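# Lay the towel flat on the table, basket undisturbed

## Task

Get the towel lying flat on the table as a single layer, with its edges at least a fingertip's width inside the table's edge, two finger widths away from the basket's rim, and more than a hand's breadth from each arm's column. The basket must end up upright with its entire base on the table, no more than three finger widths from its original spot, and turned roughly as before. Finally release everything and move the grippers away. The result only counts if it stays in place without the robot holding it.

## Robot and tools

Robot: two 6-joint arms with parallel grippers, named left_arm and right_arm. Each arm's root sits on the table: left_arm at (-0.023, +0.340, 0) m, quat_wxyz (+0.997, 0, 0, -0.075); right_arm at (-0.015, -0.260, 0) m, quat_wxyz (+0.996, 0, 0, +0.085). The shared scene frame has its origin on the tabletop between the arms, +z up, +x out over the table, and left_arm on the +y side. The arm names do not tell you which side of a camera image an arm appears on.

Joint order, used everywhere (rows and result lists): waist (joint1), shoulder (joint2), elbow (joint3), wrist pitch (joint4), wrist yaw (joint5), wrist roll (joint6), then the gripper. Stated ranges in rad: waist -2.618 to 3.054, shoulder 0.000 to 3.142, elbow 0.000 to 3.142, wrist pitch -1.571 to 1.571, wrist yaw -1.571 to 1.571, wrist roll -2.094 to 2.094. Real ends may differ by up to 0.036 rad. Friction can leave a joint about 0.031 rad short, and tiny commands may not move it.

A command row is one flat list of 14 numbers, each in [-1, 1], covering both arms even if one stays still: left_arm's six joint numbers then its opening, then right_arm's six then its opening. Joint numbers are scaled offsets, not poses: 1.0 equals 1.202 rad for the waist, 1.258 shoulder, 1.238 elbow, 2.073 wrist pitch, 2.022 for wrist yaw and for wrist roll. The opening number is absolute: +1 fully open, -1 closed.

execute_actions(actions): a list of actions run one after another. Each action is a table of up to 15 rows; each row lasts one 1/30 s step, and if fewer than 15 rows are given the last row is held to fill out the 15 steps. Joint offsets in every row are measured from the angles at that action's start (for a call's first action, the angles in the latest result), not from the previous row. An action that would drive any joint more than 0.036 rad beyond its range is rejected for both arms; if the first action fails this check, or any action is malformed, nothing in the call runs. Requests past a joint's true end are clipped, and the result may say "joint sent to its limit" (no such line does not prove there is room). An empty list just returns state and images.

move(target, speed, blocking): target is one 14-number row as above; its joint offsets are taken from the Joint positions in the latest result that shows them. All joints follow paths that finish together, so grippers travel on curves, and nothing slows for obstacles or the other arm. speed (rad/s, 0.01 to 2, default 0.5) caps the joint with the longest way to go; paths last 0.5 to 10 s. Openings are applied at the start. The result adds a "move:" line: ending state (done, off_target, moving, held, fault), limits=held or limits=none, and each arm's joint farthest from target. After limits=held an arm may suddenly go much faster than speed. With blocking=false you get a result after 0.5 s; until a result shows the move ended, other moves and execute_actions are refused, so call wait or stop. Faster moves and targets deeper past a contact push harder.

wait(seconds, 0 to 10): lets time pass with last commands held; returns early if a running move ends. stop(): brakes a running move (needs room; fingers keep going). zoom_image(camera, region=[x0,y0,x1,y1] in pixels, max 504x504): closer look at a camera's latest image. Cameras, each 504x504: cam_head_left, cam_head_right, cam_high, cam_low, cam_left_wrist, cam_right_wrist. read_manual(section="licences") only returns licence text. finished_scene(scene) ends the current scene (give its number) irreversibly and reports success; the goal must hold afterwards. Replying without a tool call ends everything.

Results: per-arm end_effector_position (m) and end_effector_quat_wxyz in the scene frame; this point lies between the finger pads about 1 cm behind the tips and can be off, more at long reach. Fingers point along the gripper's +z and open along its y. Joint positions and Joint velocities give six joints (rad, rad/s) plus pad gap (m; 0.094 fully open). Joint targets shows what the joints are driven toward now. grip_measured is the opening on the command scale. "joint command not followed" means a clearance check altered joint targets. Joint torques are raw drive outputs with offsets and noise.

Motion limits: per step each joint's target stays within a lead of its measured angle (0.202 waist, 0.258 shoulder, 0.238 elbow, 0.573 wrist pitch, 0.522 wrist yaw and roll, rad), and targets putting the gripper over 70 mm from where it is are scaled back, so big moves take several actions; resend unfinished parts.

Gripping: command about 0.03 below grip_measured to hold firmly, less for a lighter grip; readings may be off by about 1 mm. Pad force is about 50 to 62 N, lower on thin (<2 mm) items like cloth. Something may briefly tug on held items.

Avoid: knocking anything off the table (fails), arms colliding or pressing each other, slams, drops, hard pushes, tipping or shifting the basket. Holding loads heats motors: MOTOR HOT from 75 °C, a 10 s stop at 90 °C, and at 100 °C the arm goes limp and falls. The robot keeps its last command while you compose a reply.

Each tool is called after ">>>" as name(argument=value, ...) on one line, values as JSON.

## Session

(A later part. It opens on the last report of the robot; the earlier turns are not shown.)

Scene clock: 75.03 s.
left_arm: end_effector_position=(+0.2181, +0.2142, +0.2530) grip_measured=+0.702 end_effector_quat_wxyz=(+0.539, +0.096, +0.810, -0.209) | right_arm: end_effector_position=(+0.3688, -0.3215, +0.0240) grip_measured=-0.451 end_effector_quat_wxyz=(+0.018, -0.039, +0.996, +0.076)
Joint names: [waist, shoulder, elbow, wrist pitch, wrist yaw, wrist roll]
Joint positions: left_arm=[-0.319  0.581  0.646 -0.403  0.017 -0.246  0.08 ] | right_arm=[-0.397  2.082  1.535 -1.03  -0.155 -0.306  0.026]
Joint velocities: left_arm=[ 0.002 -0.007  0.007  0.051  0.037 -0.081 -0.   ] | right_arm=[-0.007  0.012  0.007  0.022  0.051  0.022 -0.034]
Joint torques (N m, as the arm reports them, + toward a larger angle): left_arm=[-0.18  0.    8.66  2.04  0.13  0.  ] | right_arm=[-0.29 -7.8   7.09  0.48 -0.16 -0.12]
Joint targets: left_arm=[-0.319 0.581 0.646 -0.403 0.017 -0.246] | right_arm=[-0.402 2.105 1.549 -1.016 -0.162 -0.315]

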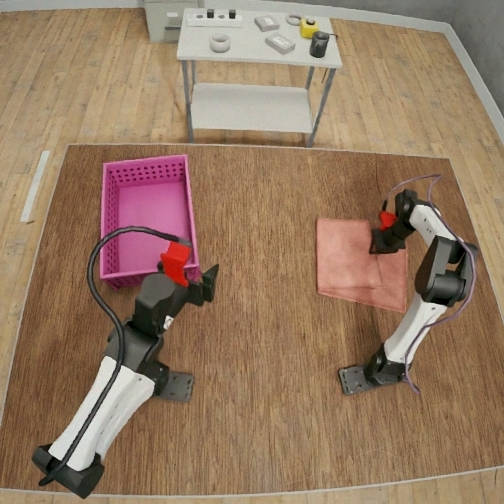

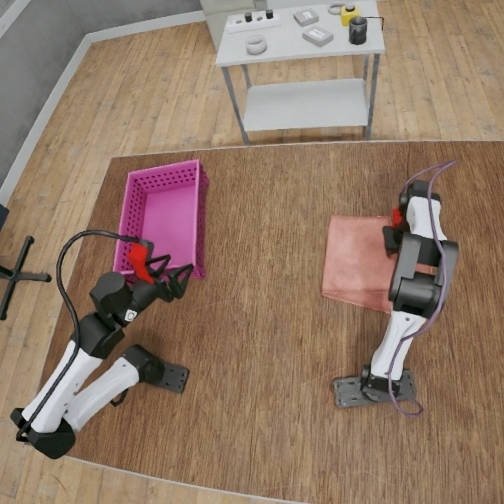

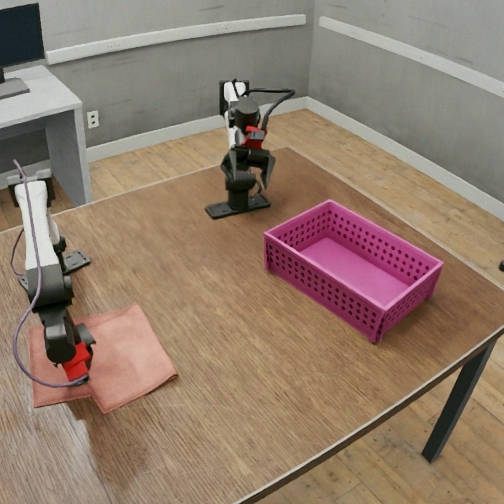

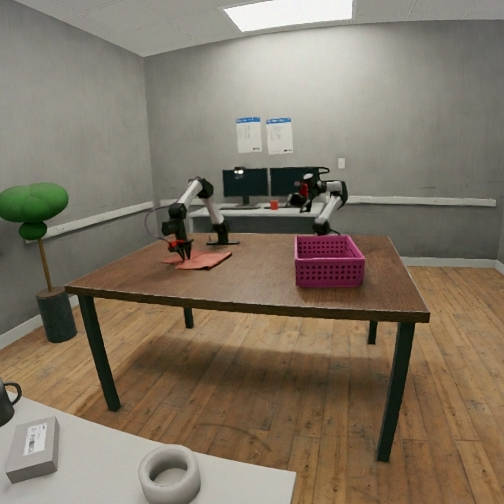

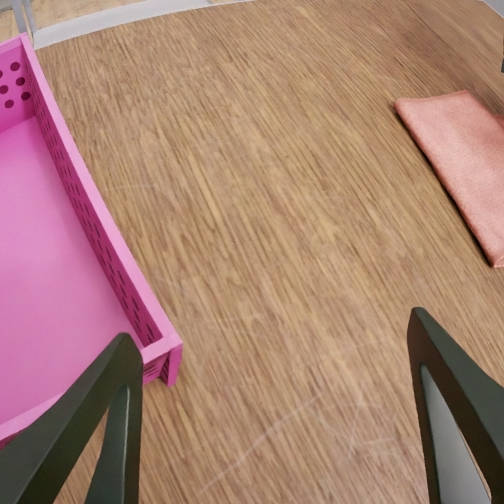

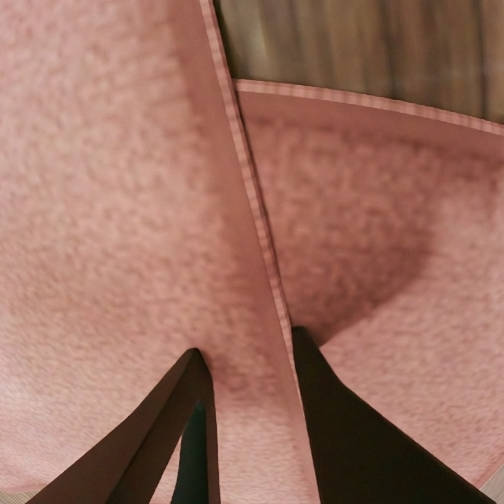

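The edge is riding up onto finger B. Continue closing.

>>> execute_actions(actions=[[[0,0,0,0,0,0,0.7,-0.004,0.018,0.011,0.007,-0.003,-0.004,-0.51],[0,0,0,0,0,0,0.7,-0.004,0.018,0.011,0.007,-0.003,-0.004,-0.55],[0,0,0,0,0,0,0.7,-0.004,0.018,0.011,0.007,-0.003,-0.004,-0.59],[0,0,0,0,0,0,0.7,-0.004,0.018,0.011,0.007,-0.003,-0.004,-0.63],[0,0,0,0,0,0,0.7,-0.004,0.018,0.011,0.007,-0.003,-0.004,-0.67],[0,0,0,0,0,0,0.7,-0.004,0.018,0.011,0.007,-0.003,-0.004,-0.71],[0,0,0,0,0,0,0.7,-0.004,0.018,0.011,0.007,-0.003,-0.004,-0.75],[0,0,0,0,0,0,0.7,-0.004,0.018,0.011,0.007,-0.003,-0.004,-0.79],[0,0,0,0,0,0,0.7,-0.004,0.018,0.011,0.007,-0.003,-0.004,-0.83],[0,0,0,0,0,0,0.7,-0.004,0.018,0.011,0.007,-0.003,-0.004,-0.87],[0,0,0,0,0,0,0.7,-0.004,0.018,0.011,0.007,-0.003,-0.004,-0.91],[0,0,0,0,0,0,0.7,-0.004,0.018,0.011,0.007,-0.003,-0.004,-0.95],[0,0,0,0,0,0,0.7,-0.004,0.018,0.011,0.007,-0.003,-0.004,-0.98],[0,0,0,0,0,0,0.7,-0.004,0.018,0.011,0.007,-0.003,-0.004,-1.0],[0,0,0,0,0,0,0.7,-0.004,0.018,0.011,0.007,-0.003,-0.004,-1.0]]])

Scene clock: 76.57 s.
left_arm: end_effector_position=(+0.2181, +0.2142, +0.2530) grip_measured=+0.702 end_effector_quat_wxyz=(+0.539, +0.096, +0.810, -0.209) | right_arm: end_effector_position=(+0.3690, -0.3213, +0.0241) grip_measured=-0.988 end_effector_quat_wxyz=(+0.018, -0.039, +0.996, +0.076)
Joint names: [waist, shoulder, elbow, wrist pitch, wrist yaw, wrist roll]
Joint positions: left_arm=[-0.319  0.581  0.646 -0.403  0.017 -0.246  0.08 ] | right_arm=[-0.397  2.082  1.535 -1.03  -0.157 -0.306  0.001]
Joint velocities: left_arm=[-0.007 -0.002  0.002  0.037  0.022 -0.022  0.   ] | right_arm=[-0.002 -0.007  0.012 -0.022  0.007 -0.11  -0.005]
Joint torques (N m, as the arm reports them, + toward a larger angle): left_arm=[-0.21  0.03  8.67  2.06  0.1  -0.01] | right_arm=[-0.27 -7.96  7.18  0.49 -0.13 -0.12]
Joint targets: left_arm=[-0.319 0.581 0.646 -0.403 0.017 -0.246] | right_arm=[-0.402 2.104 1.549 -1.016 -0.162 -0.314]

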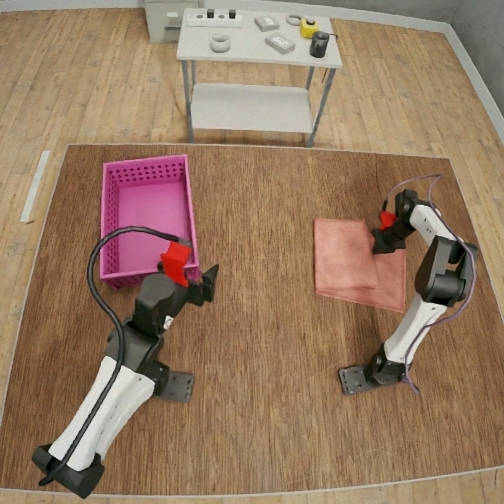

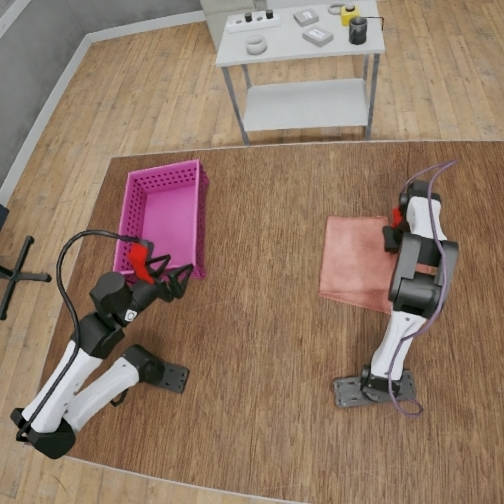

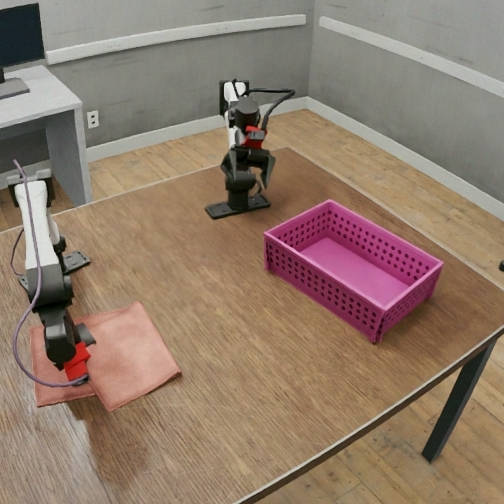

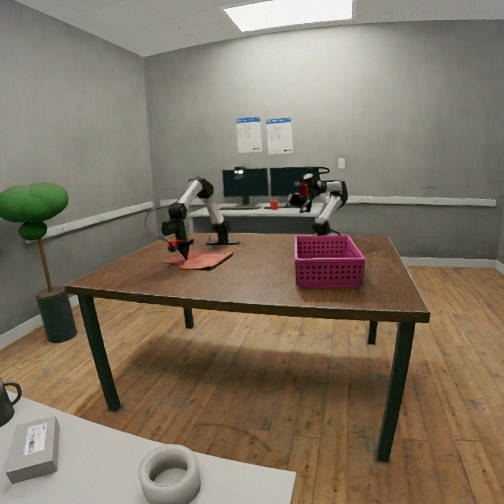

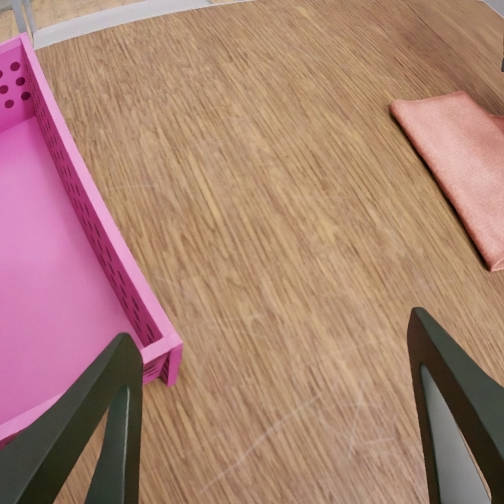

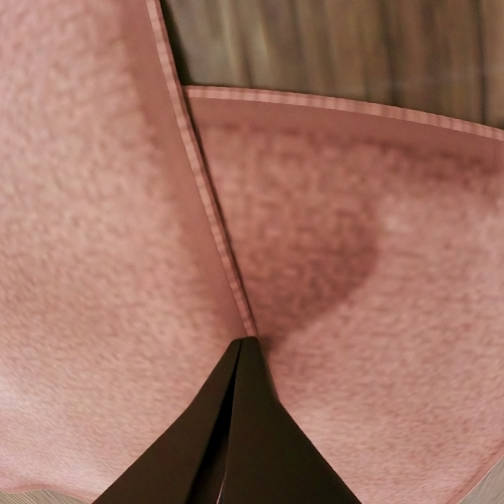

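>>> execute_actions(actions=[[[0,0,0,0,0,0,0.7,0,0,0.011,0.005,0,0,-1.0],[0,0,0,0,0,0,0.7,0,-0.012,0.011,0.003,0,0,-1.0],[0,0,0,0,0,0,0.7,0,-0.024,0.011,0,0,0,-1.0],[0,0,0,0,0,0,0.7,0,-0.032,0.011,0,0.004,0,-0.9],[0,0,0,0,0,0,0.7,0.008,-0.036,0.011,0,0.010,0.003,-0.75],[0,0,0,0,0,0,0.7,0.018,-0.036,0.011,0,0.016,0.008,-0.6],[0,0,0,0,0,0,0.7,0.028,-0.036,0.011,0,0.022,0.013,-0.45],[0,0,0,0,0,0,0.7,0.038,-0.036,0.011,0,0.028,0.018,-0.3],[0,0,0,0,0,0,0.7,0.048,-0.036,0.011,0,0.032,0.023,-0.15],[0,0,0,0,0,0,0.7,0.056,-0.030,0.011,0,0.033,0.028,-0.15],[0,0,0,0,0,0,0.7,0.060,-0.020,0.011,0,0.033,0.032,-0.15],[0,0,0,0,0,0,0.7,0.060,-0.010,0.011,0,0.033,0.032,-0.15],[0,0,0,0,0,0,0.7,0.060,-0.002,0.011,0,0.033,0.032,-0.15],[0,0,0,0,0,0,0.7,0.060,0.004,0.011,0,0.033,0.032,-0.15],[0,0,0,0,0,0,0.7,0.060,0.006,0.011,0,0.033,0.032,-0.15]]])

>>> wait(seconds=0.2)

Scene clock: 78.07 s.
left_arm: end_effector_position=(+0.2181, +0.2142, +0.2530) grip_measured=+0.702 end_effector_quat_wxyz=(+0.539, +0.096, +0.810, -0.209) | right_arm: end_effector_position=(+0.3731, -0.3019, +0.0316) grip_measured=-0.153 end_effector_quat_wxyz=(+0.020, -0.054, +0.997, +0.051)
Joint names: [waist, shoulder, elbow, wrist pitch, wrist yaw, wrist roll]
Joint positions: left_arm=[-0.319  0.581  0.646 -0.403  0.017 -0.246  0.08 ] | right_arm=[-0.325  2.058  1.535 -1.03  -0.108 -0.262  0.04 ]
Joint velocities: left_arm=[ 0.002  0.002 -0.007  0.007  0.022 -0.007 -0.001] | right_arm=[ 0.017  0.134  0.007  0.022  0.081  0.037 -0.001]
Joint torques (N m, as the arm reports them, + toward a larger angle): left_arm=[-0.19 -0.11  8.7   2.03  0.11 -0.02] | right_arm=[-0.07 -7.88  7.03  0.42  0.1   0.1 ]
Joint targets: left_arm=[-0.319 0.581 0.646 -0.403 0.017 -0.246] | right_arm=[-0.325 2.089 1.549 -1.030 -0.090 -0.241]

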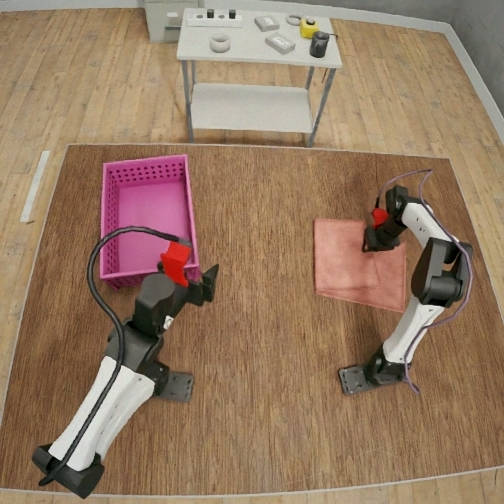

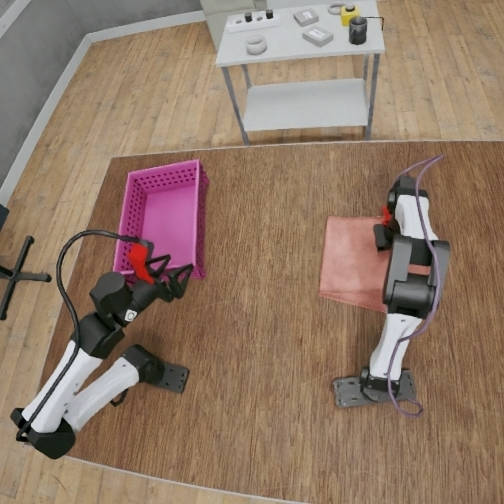

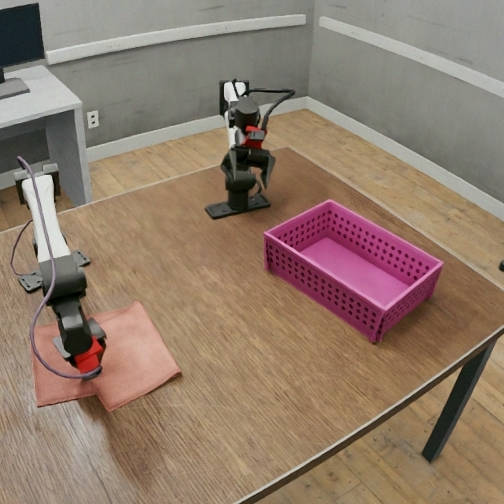

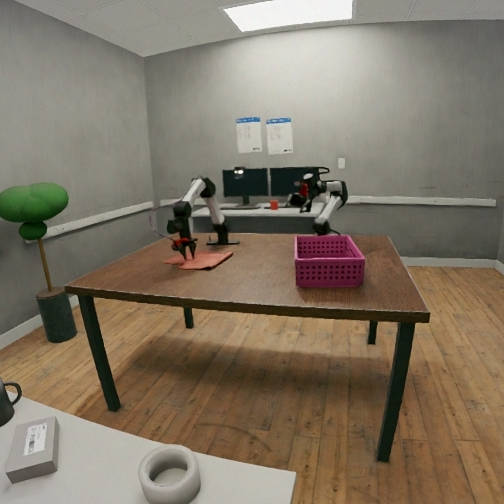

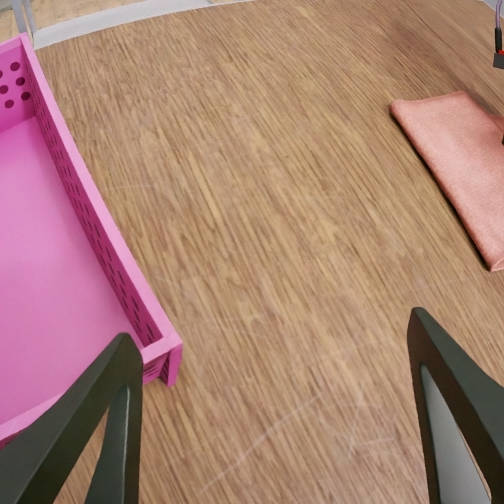

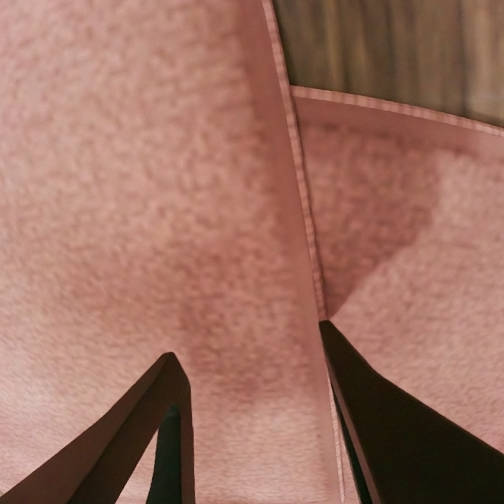

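Scene clock: 78.27 s.
left_arm: end_effector_position=(+0.2181, +0.2142, +0.2530) grip_measured=+0.702 end_effector_quat_wxyz=(+0.539, +0.096, +0.810, -0.209) | right_arm: end_effector_position=(+0.3714, -0.3032, +0.0250) grip_measured=-0.153 end_effector_quat_wxyz=(+0.011, -0.049, +0.998, +0.048)
Joint names: [waist, shoulder, elbow, wrist pitch, wrist yaw, wrist roll]
Joint positions: left_arm=[-0.319  0.581  0.646 -0.403  0.017 -0.246  0.08 ] | right_arm=[-0.325  2.075  1.535 -1.03  -0.099 -0.253  0.04 ]
Joint velocities: left_arm=[ 0.017  0.002 -0.002  0.007  0.022  0.007  0.001] | right_arm=[-0.017 -0.007  0.002 -0.022 -0.022 -0.022  0.001]
Joint torques (N m, as the arm reports them, + toward a larger angle): left_arm=[-0.14  0.    8.61  2.07  0.12 -0.01] | right_arm=[ 0.09 -8.58  7.03  0.38  0.03  0.1 ]
Joint targets: left_arm=[-0.319 0.581 0.646 -0.403 0.017 -0.246] | right_arm=[-0.325 2.089 1.549 -1.030 -0.090 -0.241]
wait: 0.20 s; no rest

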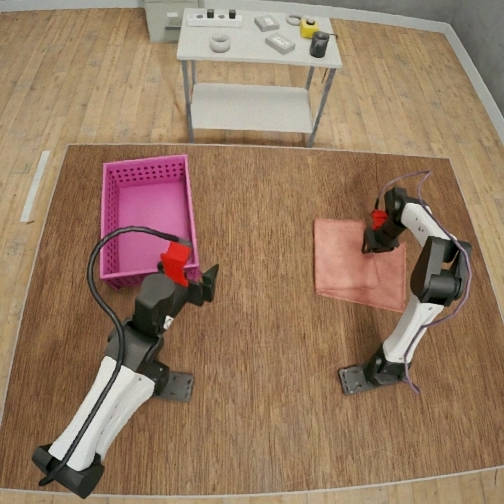

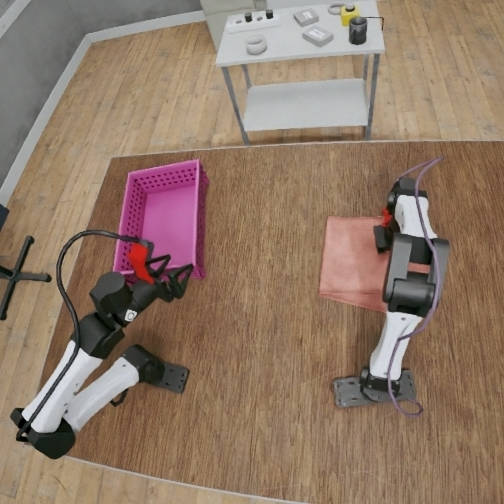

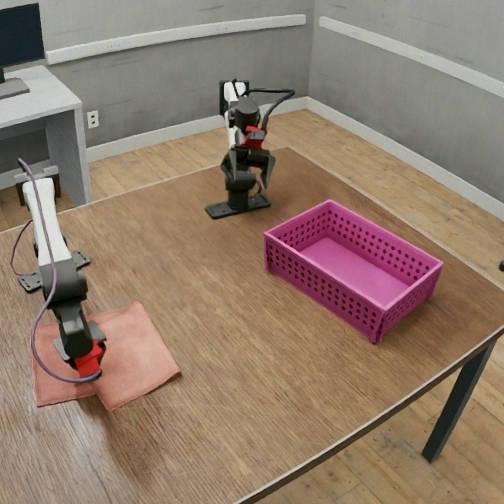

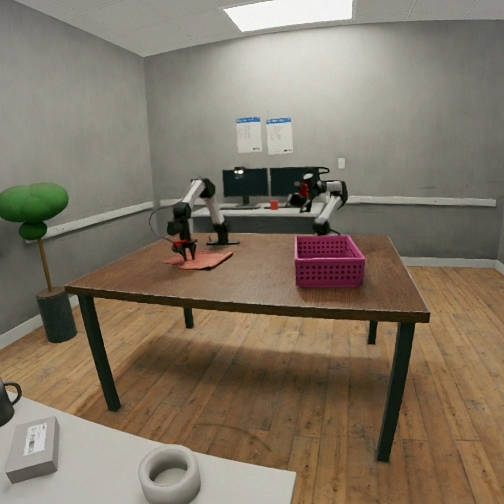

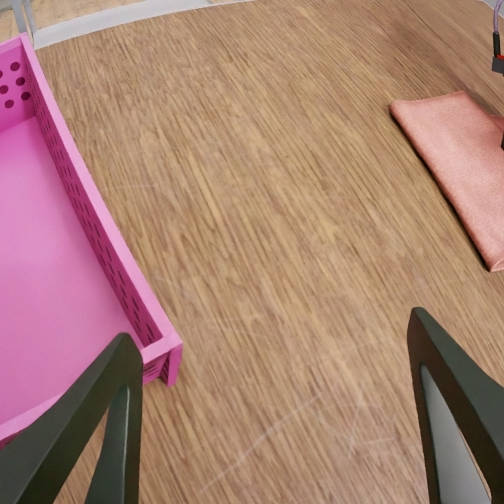

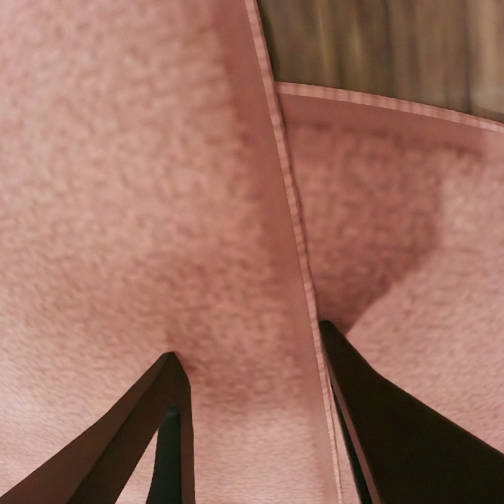

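>>> execute_actions(actions=[[[0,0,0,0,0,0,0.7,0,0.011,0.011,0,0,0,-0.08],[0,0,0,0,0,0,0.7,0,0.011,0.011,0,0,0,-0.02],[0,0,0,0,0,0,0.7,0,0.016,0.011,0,0,0,-0.02],[0,0,0,0,0,0,0.7,0,0.022,0.011,0,0,0,-0.02],[0,0,0,0,0,0,0.7,0,0.028,0.011,0,0,0,-0.02],[0,0,0,0,0,0,0.7,0,0.034,0.011,0,0,0,-0.02],[0,0,0,0,0,0,0.7,0,0.040,0.011,0,0,0,-0.02],[0,0,0,0,0,0,0.7,0,0.044,0.011,0,0,0,-0.02],[0,0,0,0,0,0,0.7,0,0.044,0.011,0,0,0,-0.07],[0,0,0,0,0,0,0.7,0,0.044,0.011,0,0,0,-0.12],[0,0,0,0,0,0,0.7,0,0.044,0.011,0,0,0,-0.17],[0,0,0,0,0,0,0.7,0,0.044,0.011,0,0,0,-0.22],[0,0,0,0,0,0,0.7,0,0.044,0.011,0,0,0,-0.27],[0,0,0,0,0,0,0.7,0,0.044,0.011,0,0,0,-0.32],[0,0,0,0,0,0,0.7,0,0.044,0.011,0,0,0,-0.37]],[[0,0,0,0,0,0,0.7,0,0.038,0.008,0,0,0,-0.42],[0,0,0,0,0,0,0.7,0,0.038,0.008,0,0,0,-0.46],[0,0,0,0,0,0,0.7,0,0.038,0.008,0,0,0,-0.50],[0,0,0,0,0,0,0.7,0,0.038,0.008,0,0,0,-0.54],[0,0,0,0,0,0,0.7,0,0.038,0.008,0,0,0,-0.58],[0,0,0,0,0,0,0.7,0,0.038,0.008,0,0,0,-0.62]]])

Scene clock: 80.23 s.
left_arm: end_effector_position=(+0.2181, +0.2142, +0.2530) grip_measured=+0.702 end_effector_quat_wxyz=(+0.539, +0.096, +0.810, -0.209) | right_arm: end_effector_position=(+0.3724, -0.2992, +0.0221) grip_measured=-0.617 end_effector_quat_wxyz=(+0.006, -0.047, +0.997, +0.062)
Joint names: [waist, shoulder, elbow, wrist pitch, wrist yaw, wrist roll]
Joint positions: left_arm=[-0.319  0.581  0.646 -0.403  0.017 -0.246  0.08 ] | right_arm=[-0.325  2.094  1.55  -1.04  -0.123 -0.25   0.018]
Joint velocities: left_arm=[-0.017 -0.002  0.007 -0.037  0.051 -0.007  0.   ] | right_arm=[ 0.007 -0.002 -0.012 -0.037 -0.022 -0.022  0.   ]
Joint torques (N m, as the arm reports them, + toward a larger angle): left_arm=[-0.14  0.05  8.56  2.05  0.13  0.  ] | right_arm=[ 0.14 -6.61  6.37  0.42  0.21 -0.01]
Joint targets: left_arm=[-0.319 0.581 0.646 -0.403 0.017 -0.246] | right_arm=[-0.325 2.137 1.554 -1.033 -0.100 -0.250]

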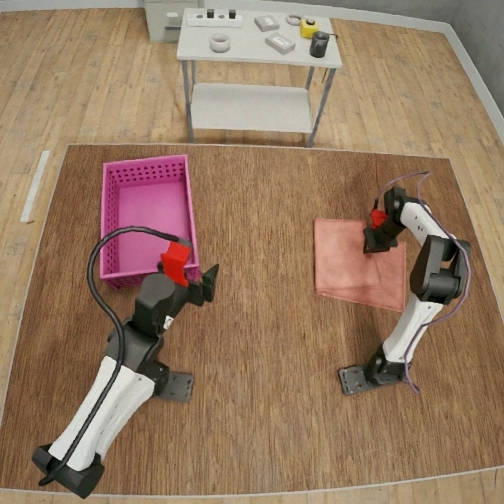

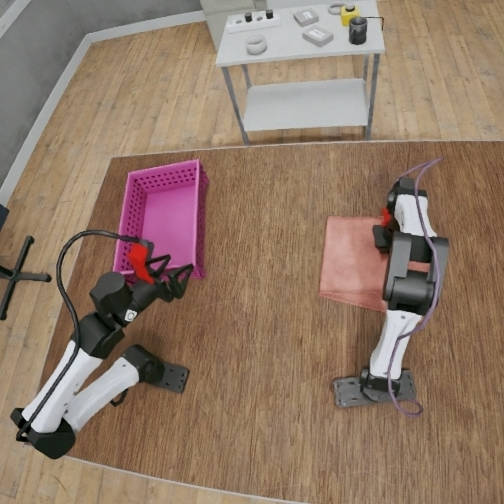

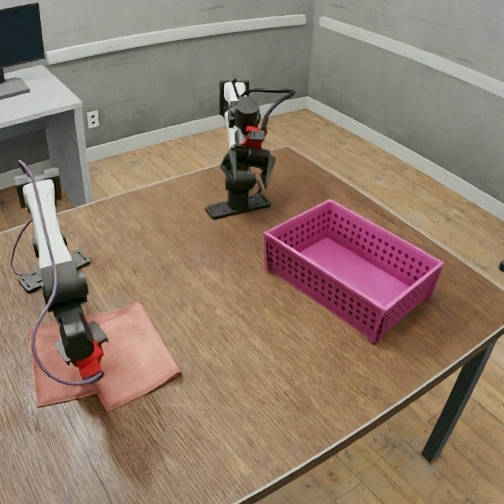

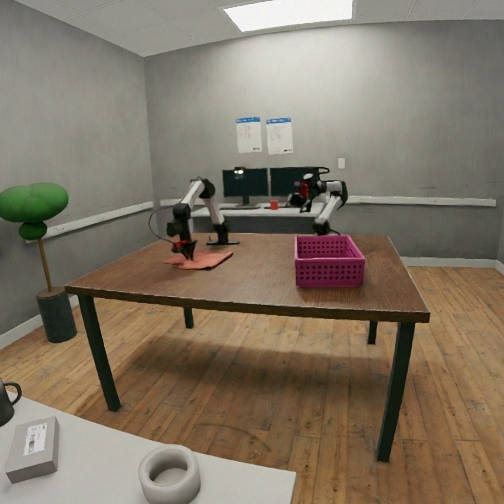

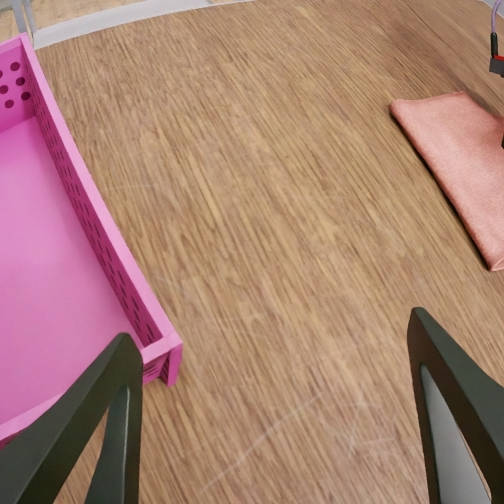

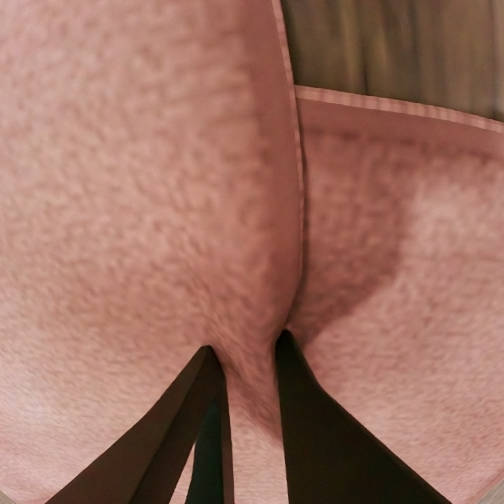

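It's buckling between the fingers. Finish closing.

>>> execute_actions(actions=[[[0,0,0,0,0,0,0.7,0,0.034,0.003,0.003,0.011,0,-0.66],[0,0,0,0,0,0,0.7,0,0.034,0.003,0.003,0.011,0,-0.70],[0,0,0,0,0,0,0.7,0,0.034,0.003,0.003,0.011,0,-0.74],[0,0,0,0,0,0,0.7,0,0.034,0.003,0.003,0.011,0,-0.78],[0,0,0,0,0,0,0.7,0,0.034,0.003,0.003,0.011,0,-0.82],[0,0,0,0,0,0,0.7,0,0.034,0.003,0.003,0.011,0,-0.86],[0,0,0,0,0,0,0.7,0,0.034,0.003,0.003,0.011,0,-0.90],[0,0,0,0,0,0,0.7,0,0.034,0.003,0.003,0.011,0,-0.94],[0,0,0,0,0,0,0.7,0,0.034,0.003,0.003,0.011,0,-0.97],[0,0,0,0,0,0,0.7,0,0.034,0.003,0.003,0.011,0,-1.0]]])

Scene clock: 81.27 s.
left_arm: end_effector_position=(+0.2181, +0.2142, +0.2530) grip_measured=+0.702 end_effector_quat_wxyz=(+0.539, +0.096, +0.810, -0.209) | right_arm: end_effector_position=(+0.3723, -0.2970, +0.0224) grip_measured=-0.942 end_effector_quat_wxyz=(+0.006, -0.047, +0.997, +0.068)
Joint names: [waist, shoulder, elbow, wrist pitch, wrist yaw, wrist roll]
Joint positions: left_arm=[-0.319  0.581  0.646 -0.403  0.017 -0.246  0.08 ] | right_arm=[-0.325  2.094  1.55  -1.042 -0.136 -0.25   0.003]
Joint velocities: left_arm=[ 0.007  0.027  0.007 -0.007  0.066  0.037 -0.001] | right_arm=[ 0.007 -0.017 -0.002 -0.081 -0.051 -0.037  0.001]
Joint torques (N m, as the arm reports them, + toward a larger angle): left_arm=[-0.19 -0.03  8.67  2.06  0.14 -0.02] | right_arm=[ 0.13 -6.62  6.3   0.42  0.34 -0.02]
Joint targets: left_arm=[-0.319 0.581 0.646 -0.403 0.017 -0.246] | right_arm=[-0.325 2.136 1.553 -1.034 -0.101 -0.250]

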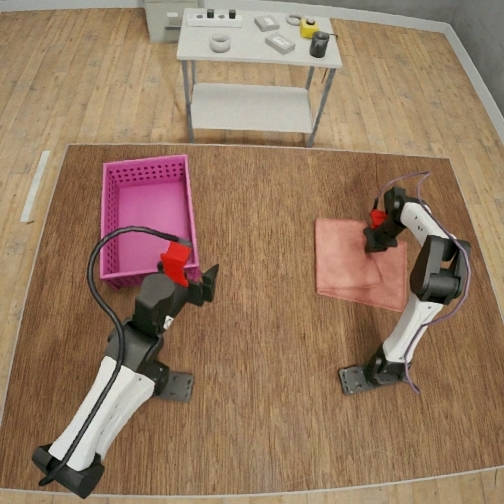

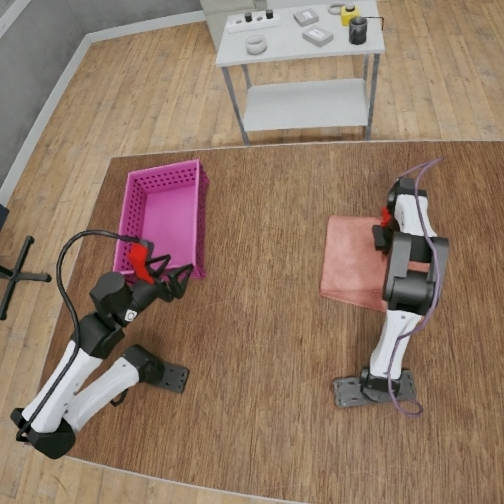

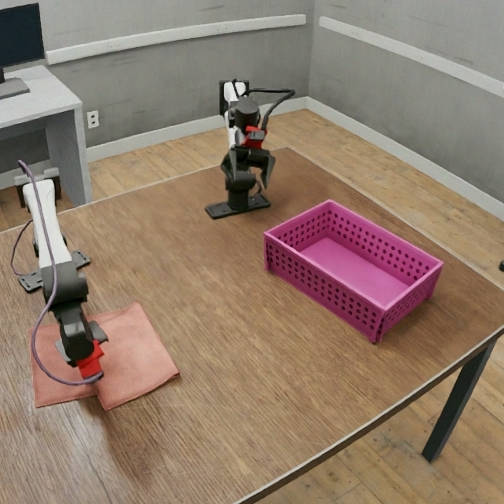

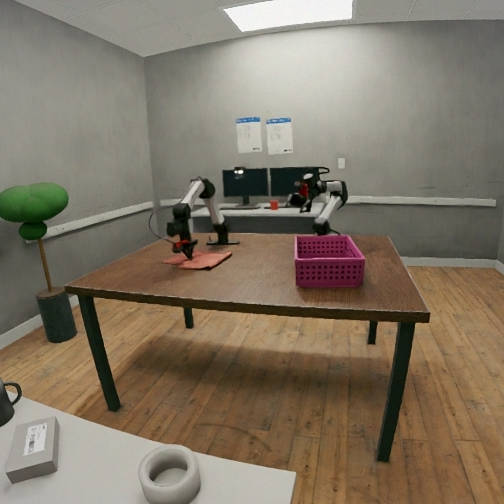

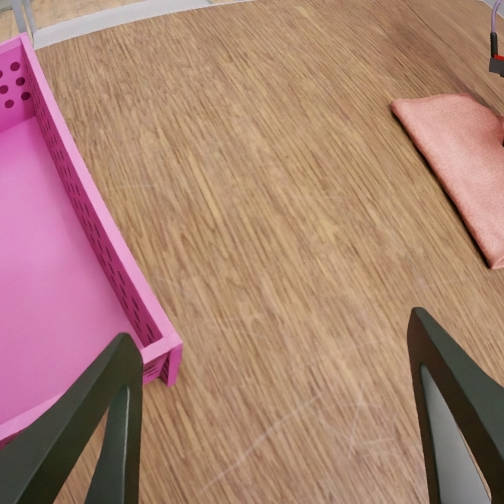

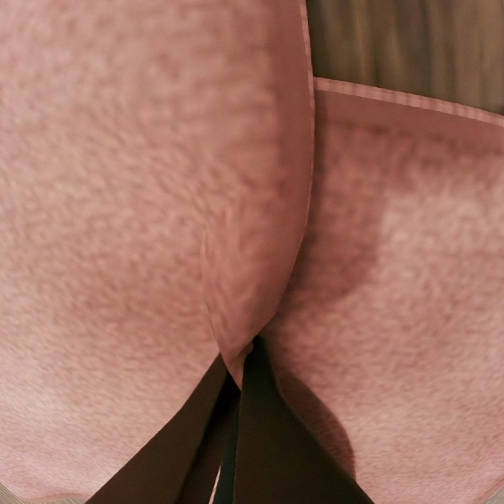

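>>> move(target=[0,0,0,0,0,0,0.7,0.178,-0.03,0.315,-0.195,0.067,0.105,-1.0], speed=0.6)

Scene clock: 85.43 s.
left_arm: end_effector_position=(+0.2181, +0.2142, +0.2530) grip_measured=+0.702 end_effector_quat_wxyz=(+0.539, +0.096, +0.810, -0.209) | right_arm: end_effector_position=(+0.3804, -0.2360, +0.1275) grip_measured=-0.942 end_effector_quat_wxyz=(+0.003, -0.052, +0.999, +0.004)
Joint names: [waist, shoulder, elbow, wrist pitch, wrist yaw, wrist roll]
Joint positions: left_arm=[-0.319  0.581  0.646 -0.403  0.017 -0.246  0.08 ] | right_arm=[-0.113  2.061  1.927 -1.431 -0.009 -0.048  0.003]
Joint velocities: left_arm=[-0.032 -0.017  0.017  0.007  0.007  0.037 -0.001] | right_arm=[-0.002 -0.007  0.002  0.066 -0.022 -0.037 -0.   ]
Joint torques (N m, as the arm reports them, + toward a larger angle): left_arm=[-0.19 -0.03  8.65  2.05  0.12 -0.03] | right_arm=[ 0.39 -9.92  7.2   0.25  0.14  0.09]
Joint targets: left_arm=[-0.319 0.581 0.646 -0.403 0.017 -0.246] | right_arm=[-0.111 2.056 1.939 -1.446 -0.000 -0.038]
move: done; limits=none; left_arm: farthest joint: the waist, 0.000 radians from its target (0.000 radians at the start); right_arm: farthest joint: the wrist pitch, 0.015 radians from its target (0.404 radians at the start)

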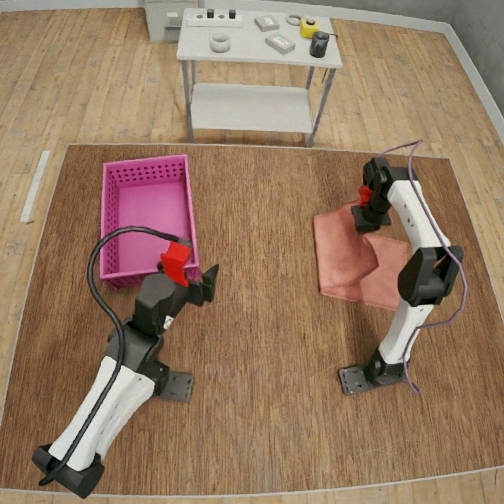

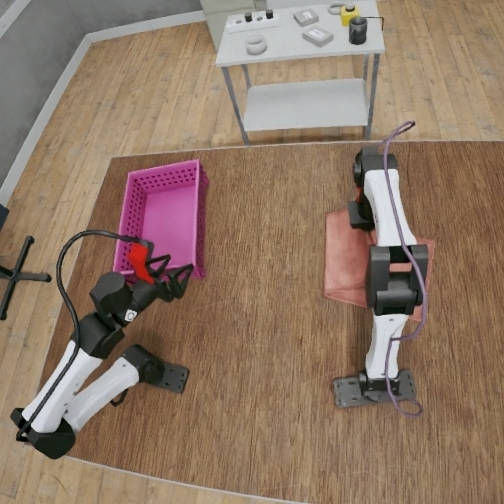

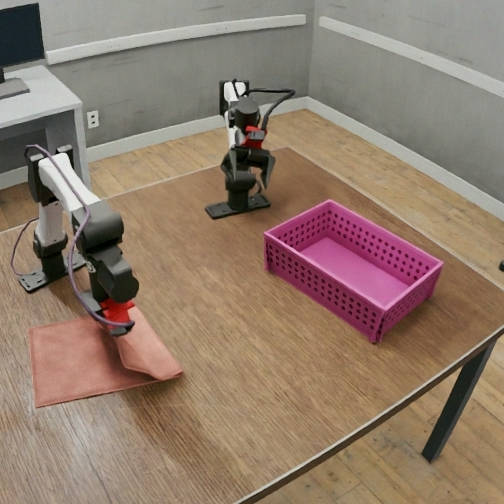

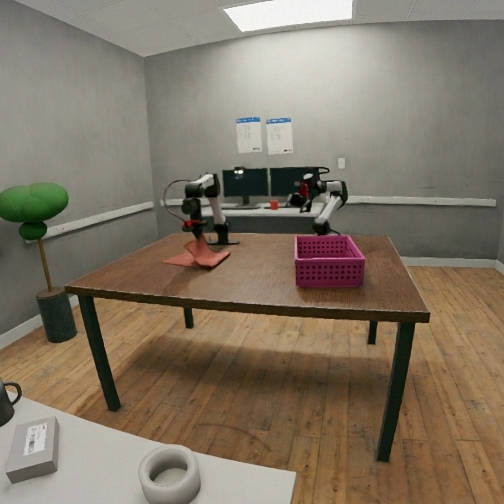

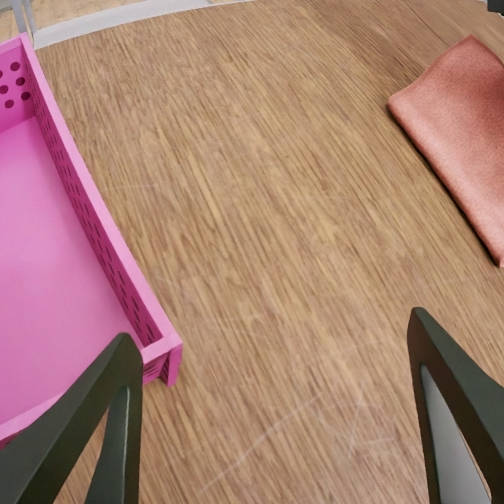

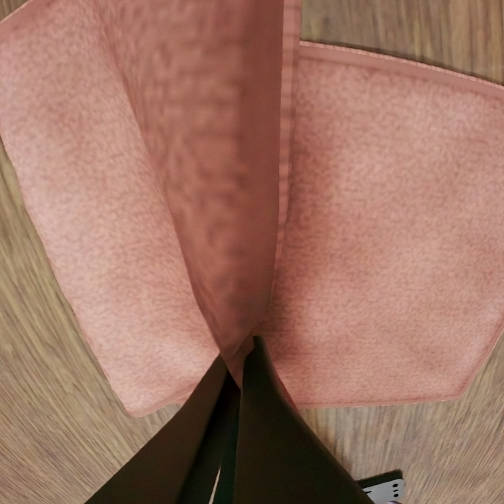

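>>> move(target=[0,0,0,0,0,0,0.7,0.267,-0.118,-0.048,0.091,0.079,0.164,-1.0], speed=0.6)

Scene clock: 87.27 s.
left_arm: end_effector_position=(+0.2181, +0.2142, +0.2530) grip_measured=+0.702 end_effector_quat_wxyz=(+0.539, +0.096, +0.810, -0.209) | right_arm: end_effector_position=(+0.3875, -0.1258, +0.1774) grip_measured=-0.942 end_effector_quat_wxyz=(+0.151, -0.042, +0.987, -0.023)
Joint names: [waist, shoulder, elbow, wrist pitch, wrist yaw, wrist roll]
Joint positions: left_arm=[-0.319  0.581  0.646 -0.403  0.017 -0.246  0.08 ] | right_arm=[ 0.209  1.924  1.888 -1.263  0.142  0.273  0.003]
Joint velocities: left_arm=[ 0.007  0.002  0.002 -0.066  0.007  0.007 -0.   ] | right_arm=[ 0.002 -0.002 -0.012  0.007  0.037  0.007 -0.   ]
Joint torques (N m, as the arm reports them, + toward a larger angle): left_arm=[-0.16 -0.13  8.67  2.04  0.13 -0.03] | right_arm=[ 0.11 -9.59  5.12  1.05  0.25  0.11]
Joint targets: left_arm=[-0.319 0.581 0.646 -0.403 0.017 -0.246] | right_arm=[0.208 1.912 1.868 -1.242 0.151 0.284]
move: off_target (right_arm); limits=none; left_arm: farthest joint: the waist, 0.000 radians from its target (0.000 radians at the start); right_arm: farthest joint: the elbow, 0.021 radians from its target (0.060 radians at the start)

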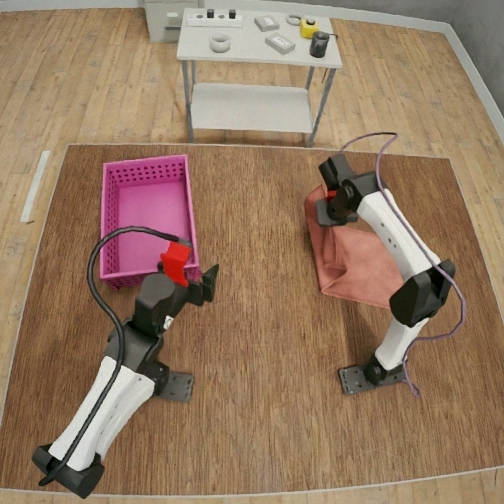

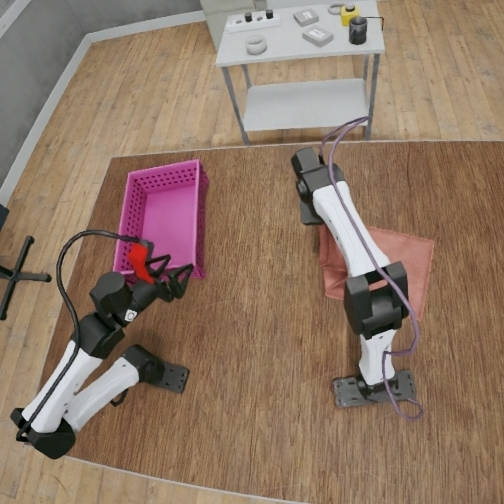

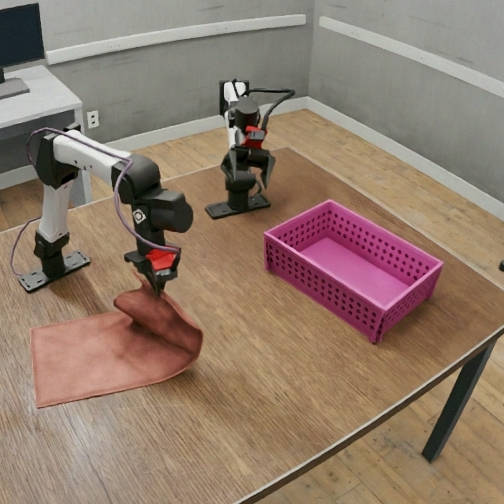

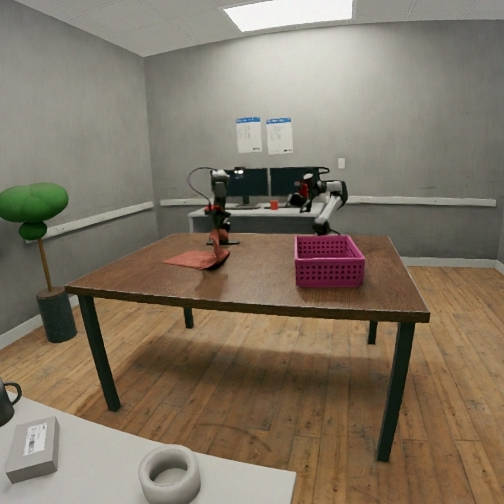

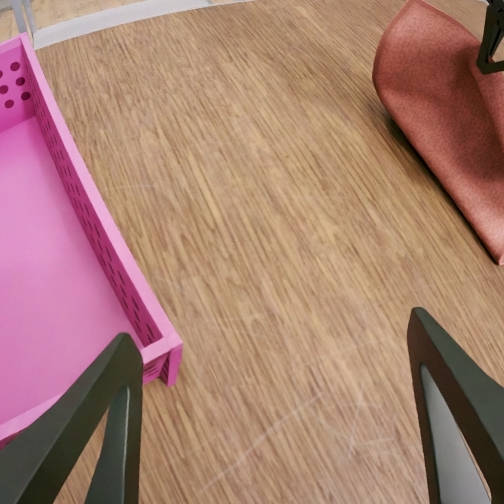

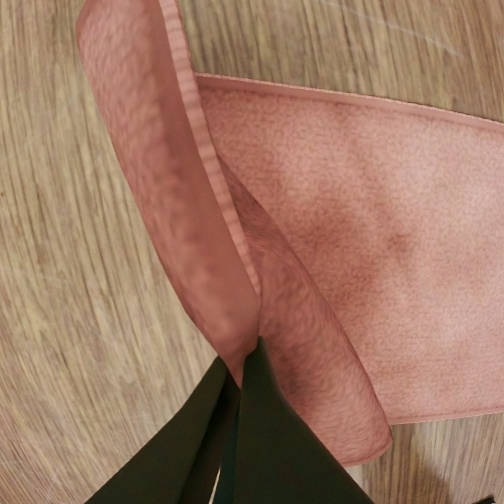

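>>> move(target=[0,0,0,0,0,0,0.7,0.228,0.134,0.05,0.089,0.078,0.216,-1.0], speed=0.6)

Scene clock: 89.47 s.
left_arm: end_effector_position=(+0.2181, +0.2142, +0.2530) grip_measured=+0.702 end_effector_quat_wxyz=(+0.539, +0.096, +0.810, -0.209) | right_arm: end_effector_position=(+0.3924, -0.0103, +0.1401) grip_measured=-0.942 end_effector_quat_wxyz=(+0.213, +0.047, +0.976, -0.012)
Joint names: [waist, shoulder, elbow, wrist pitch, wrist yaw, wrist roll]
Joint positions: left_arm=[-0.319  0.581  0.646 -0.403  0.017 -0.246  0.08 ] | right_arm=[ 0.482  2.081  1.931 -1.099  0.289  0.7    0.003]
Joint velocities: left_arm=[ 0.012 -0.007 -0.007  0.037  0.037 -0.022 -0.001] | right_arm=[-0.017 -0.007 -0.002 -0.081  0.051  0.007 -0.   ]
Joint torques (N m, as the arm reports them, + toward a larger angle): left_arm=[-0.19 -0.06  8.66  2.04  0.14 -0.02] | right_arm=[ 0.21 -9.38  8.27  1.1   0.36  0.09]
Joint targets: left_arm=[-0.319 0.581 0.646 -0.403 0.017 -0.246] | right_arm=[0.482 2.092 1.950 -1.078 0.299 0.710]
move: done; limits=none; left_arm: farthest joint: the waist, 0.000 radians from its target (0.000 radians at the start); right_arm: farthest joint: the wrist pitch, 0.020 radians from its target (0.184 radians at the start)

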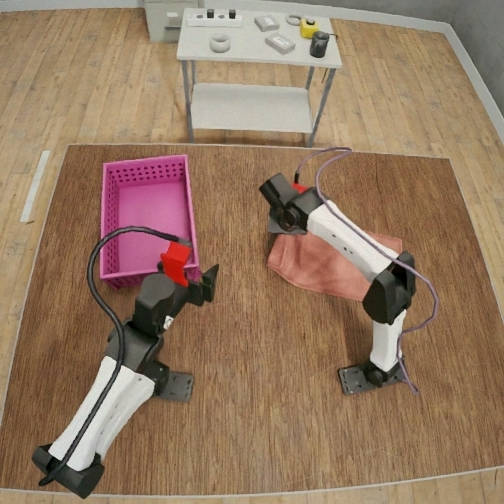

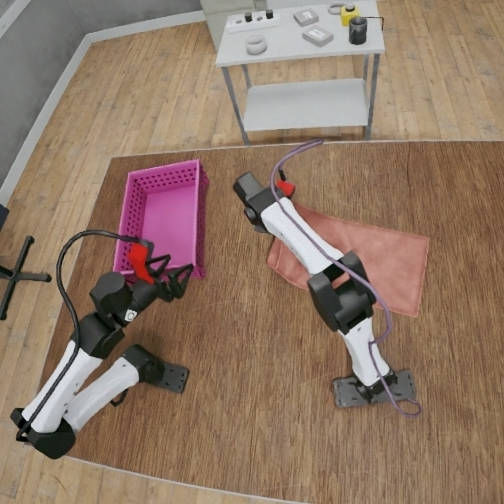

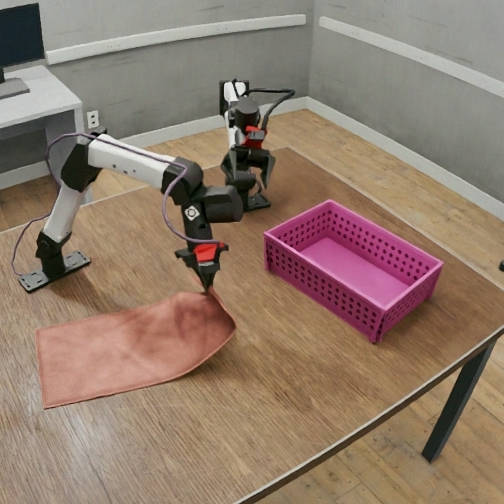

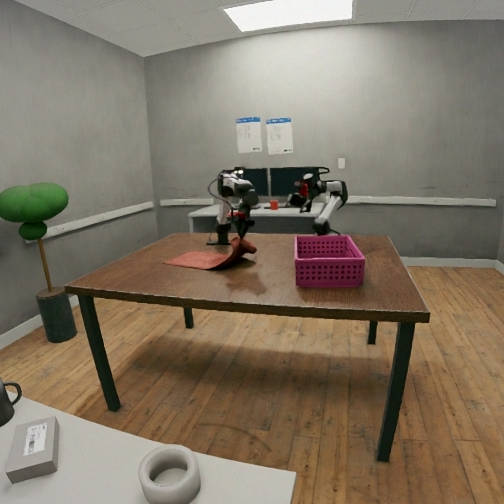

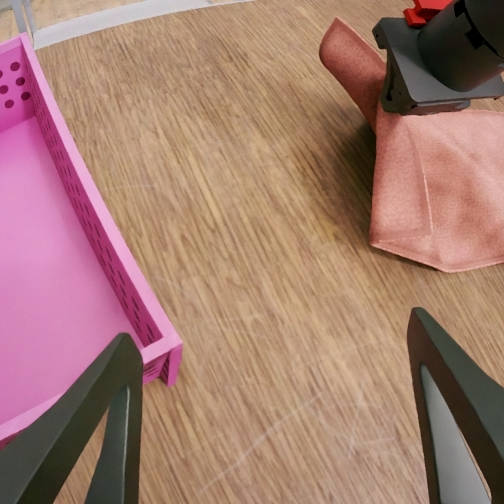

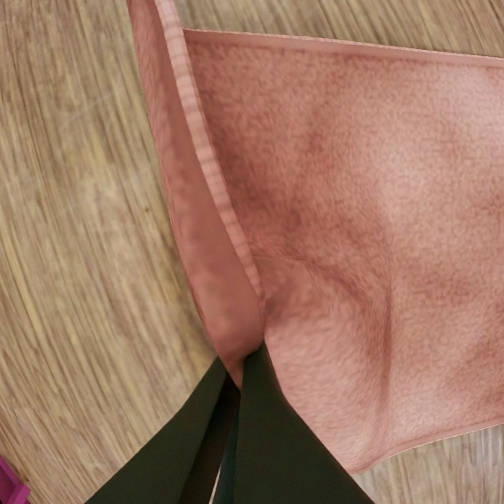

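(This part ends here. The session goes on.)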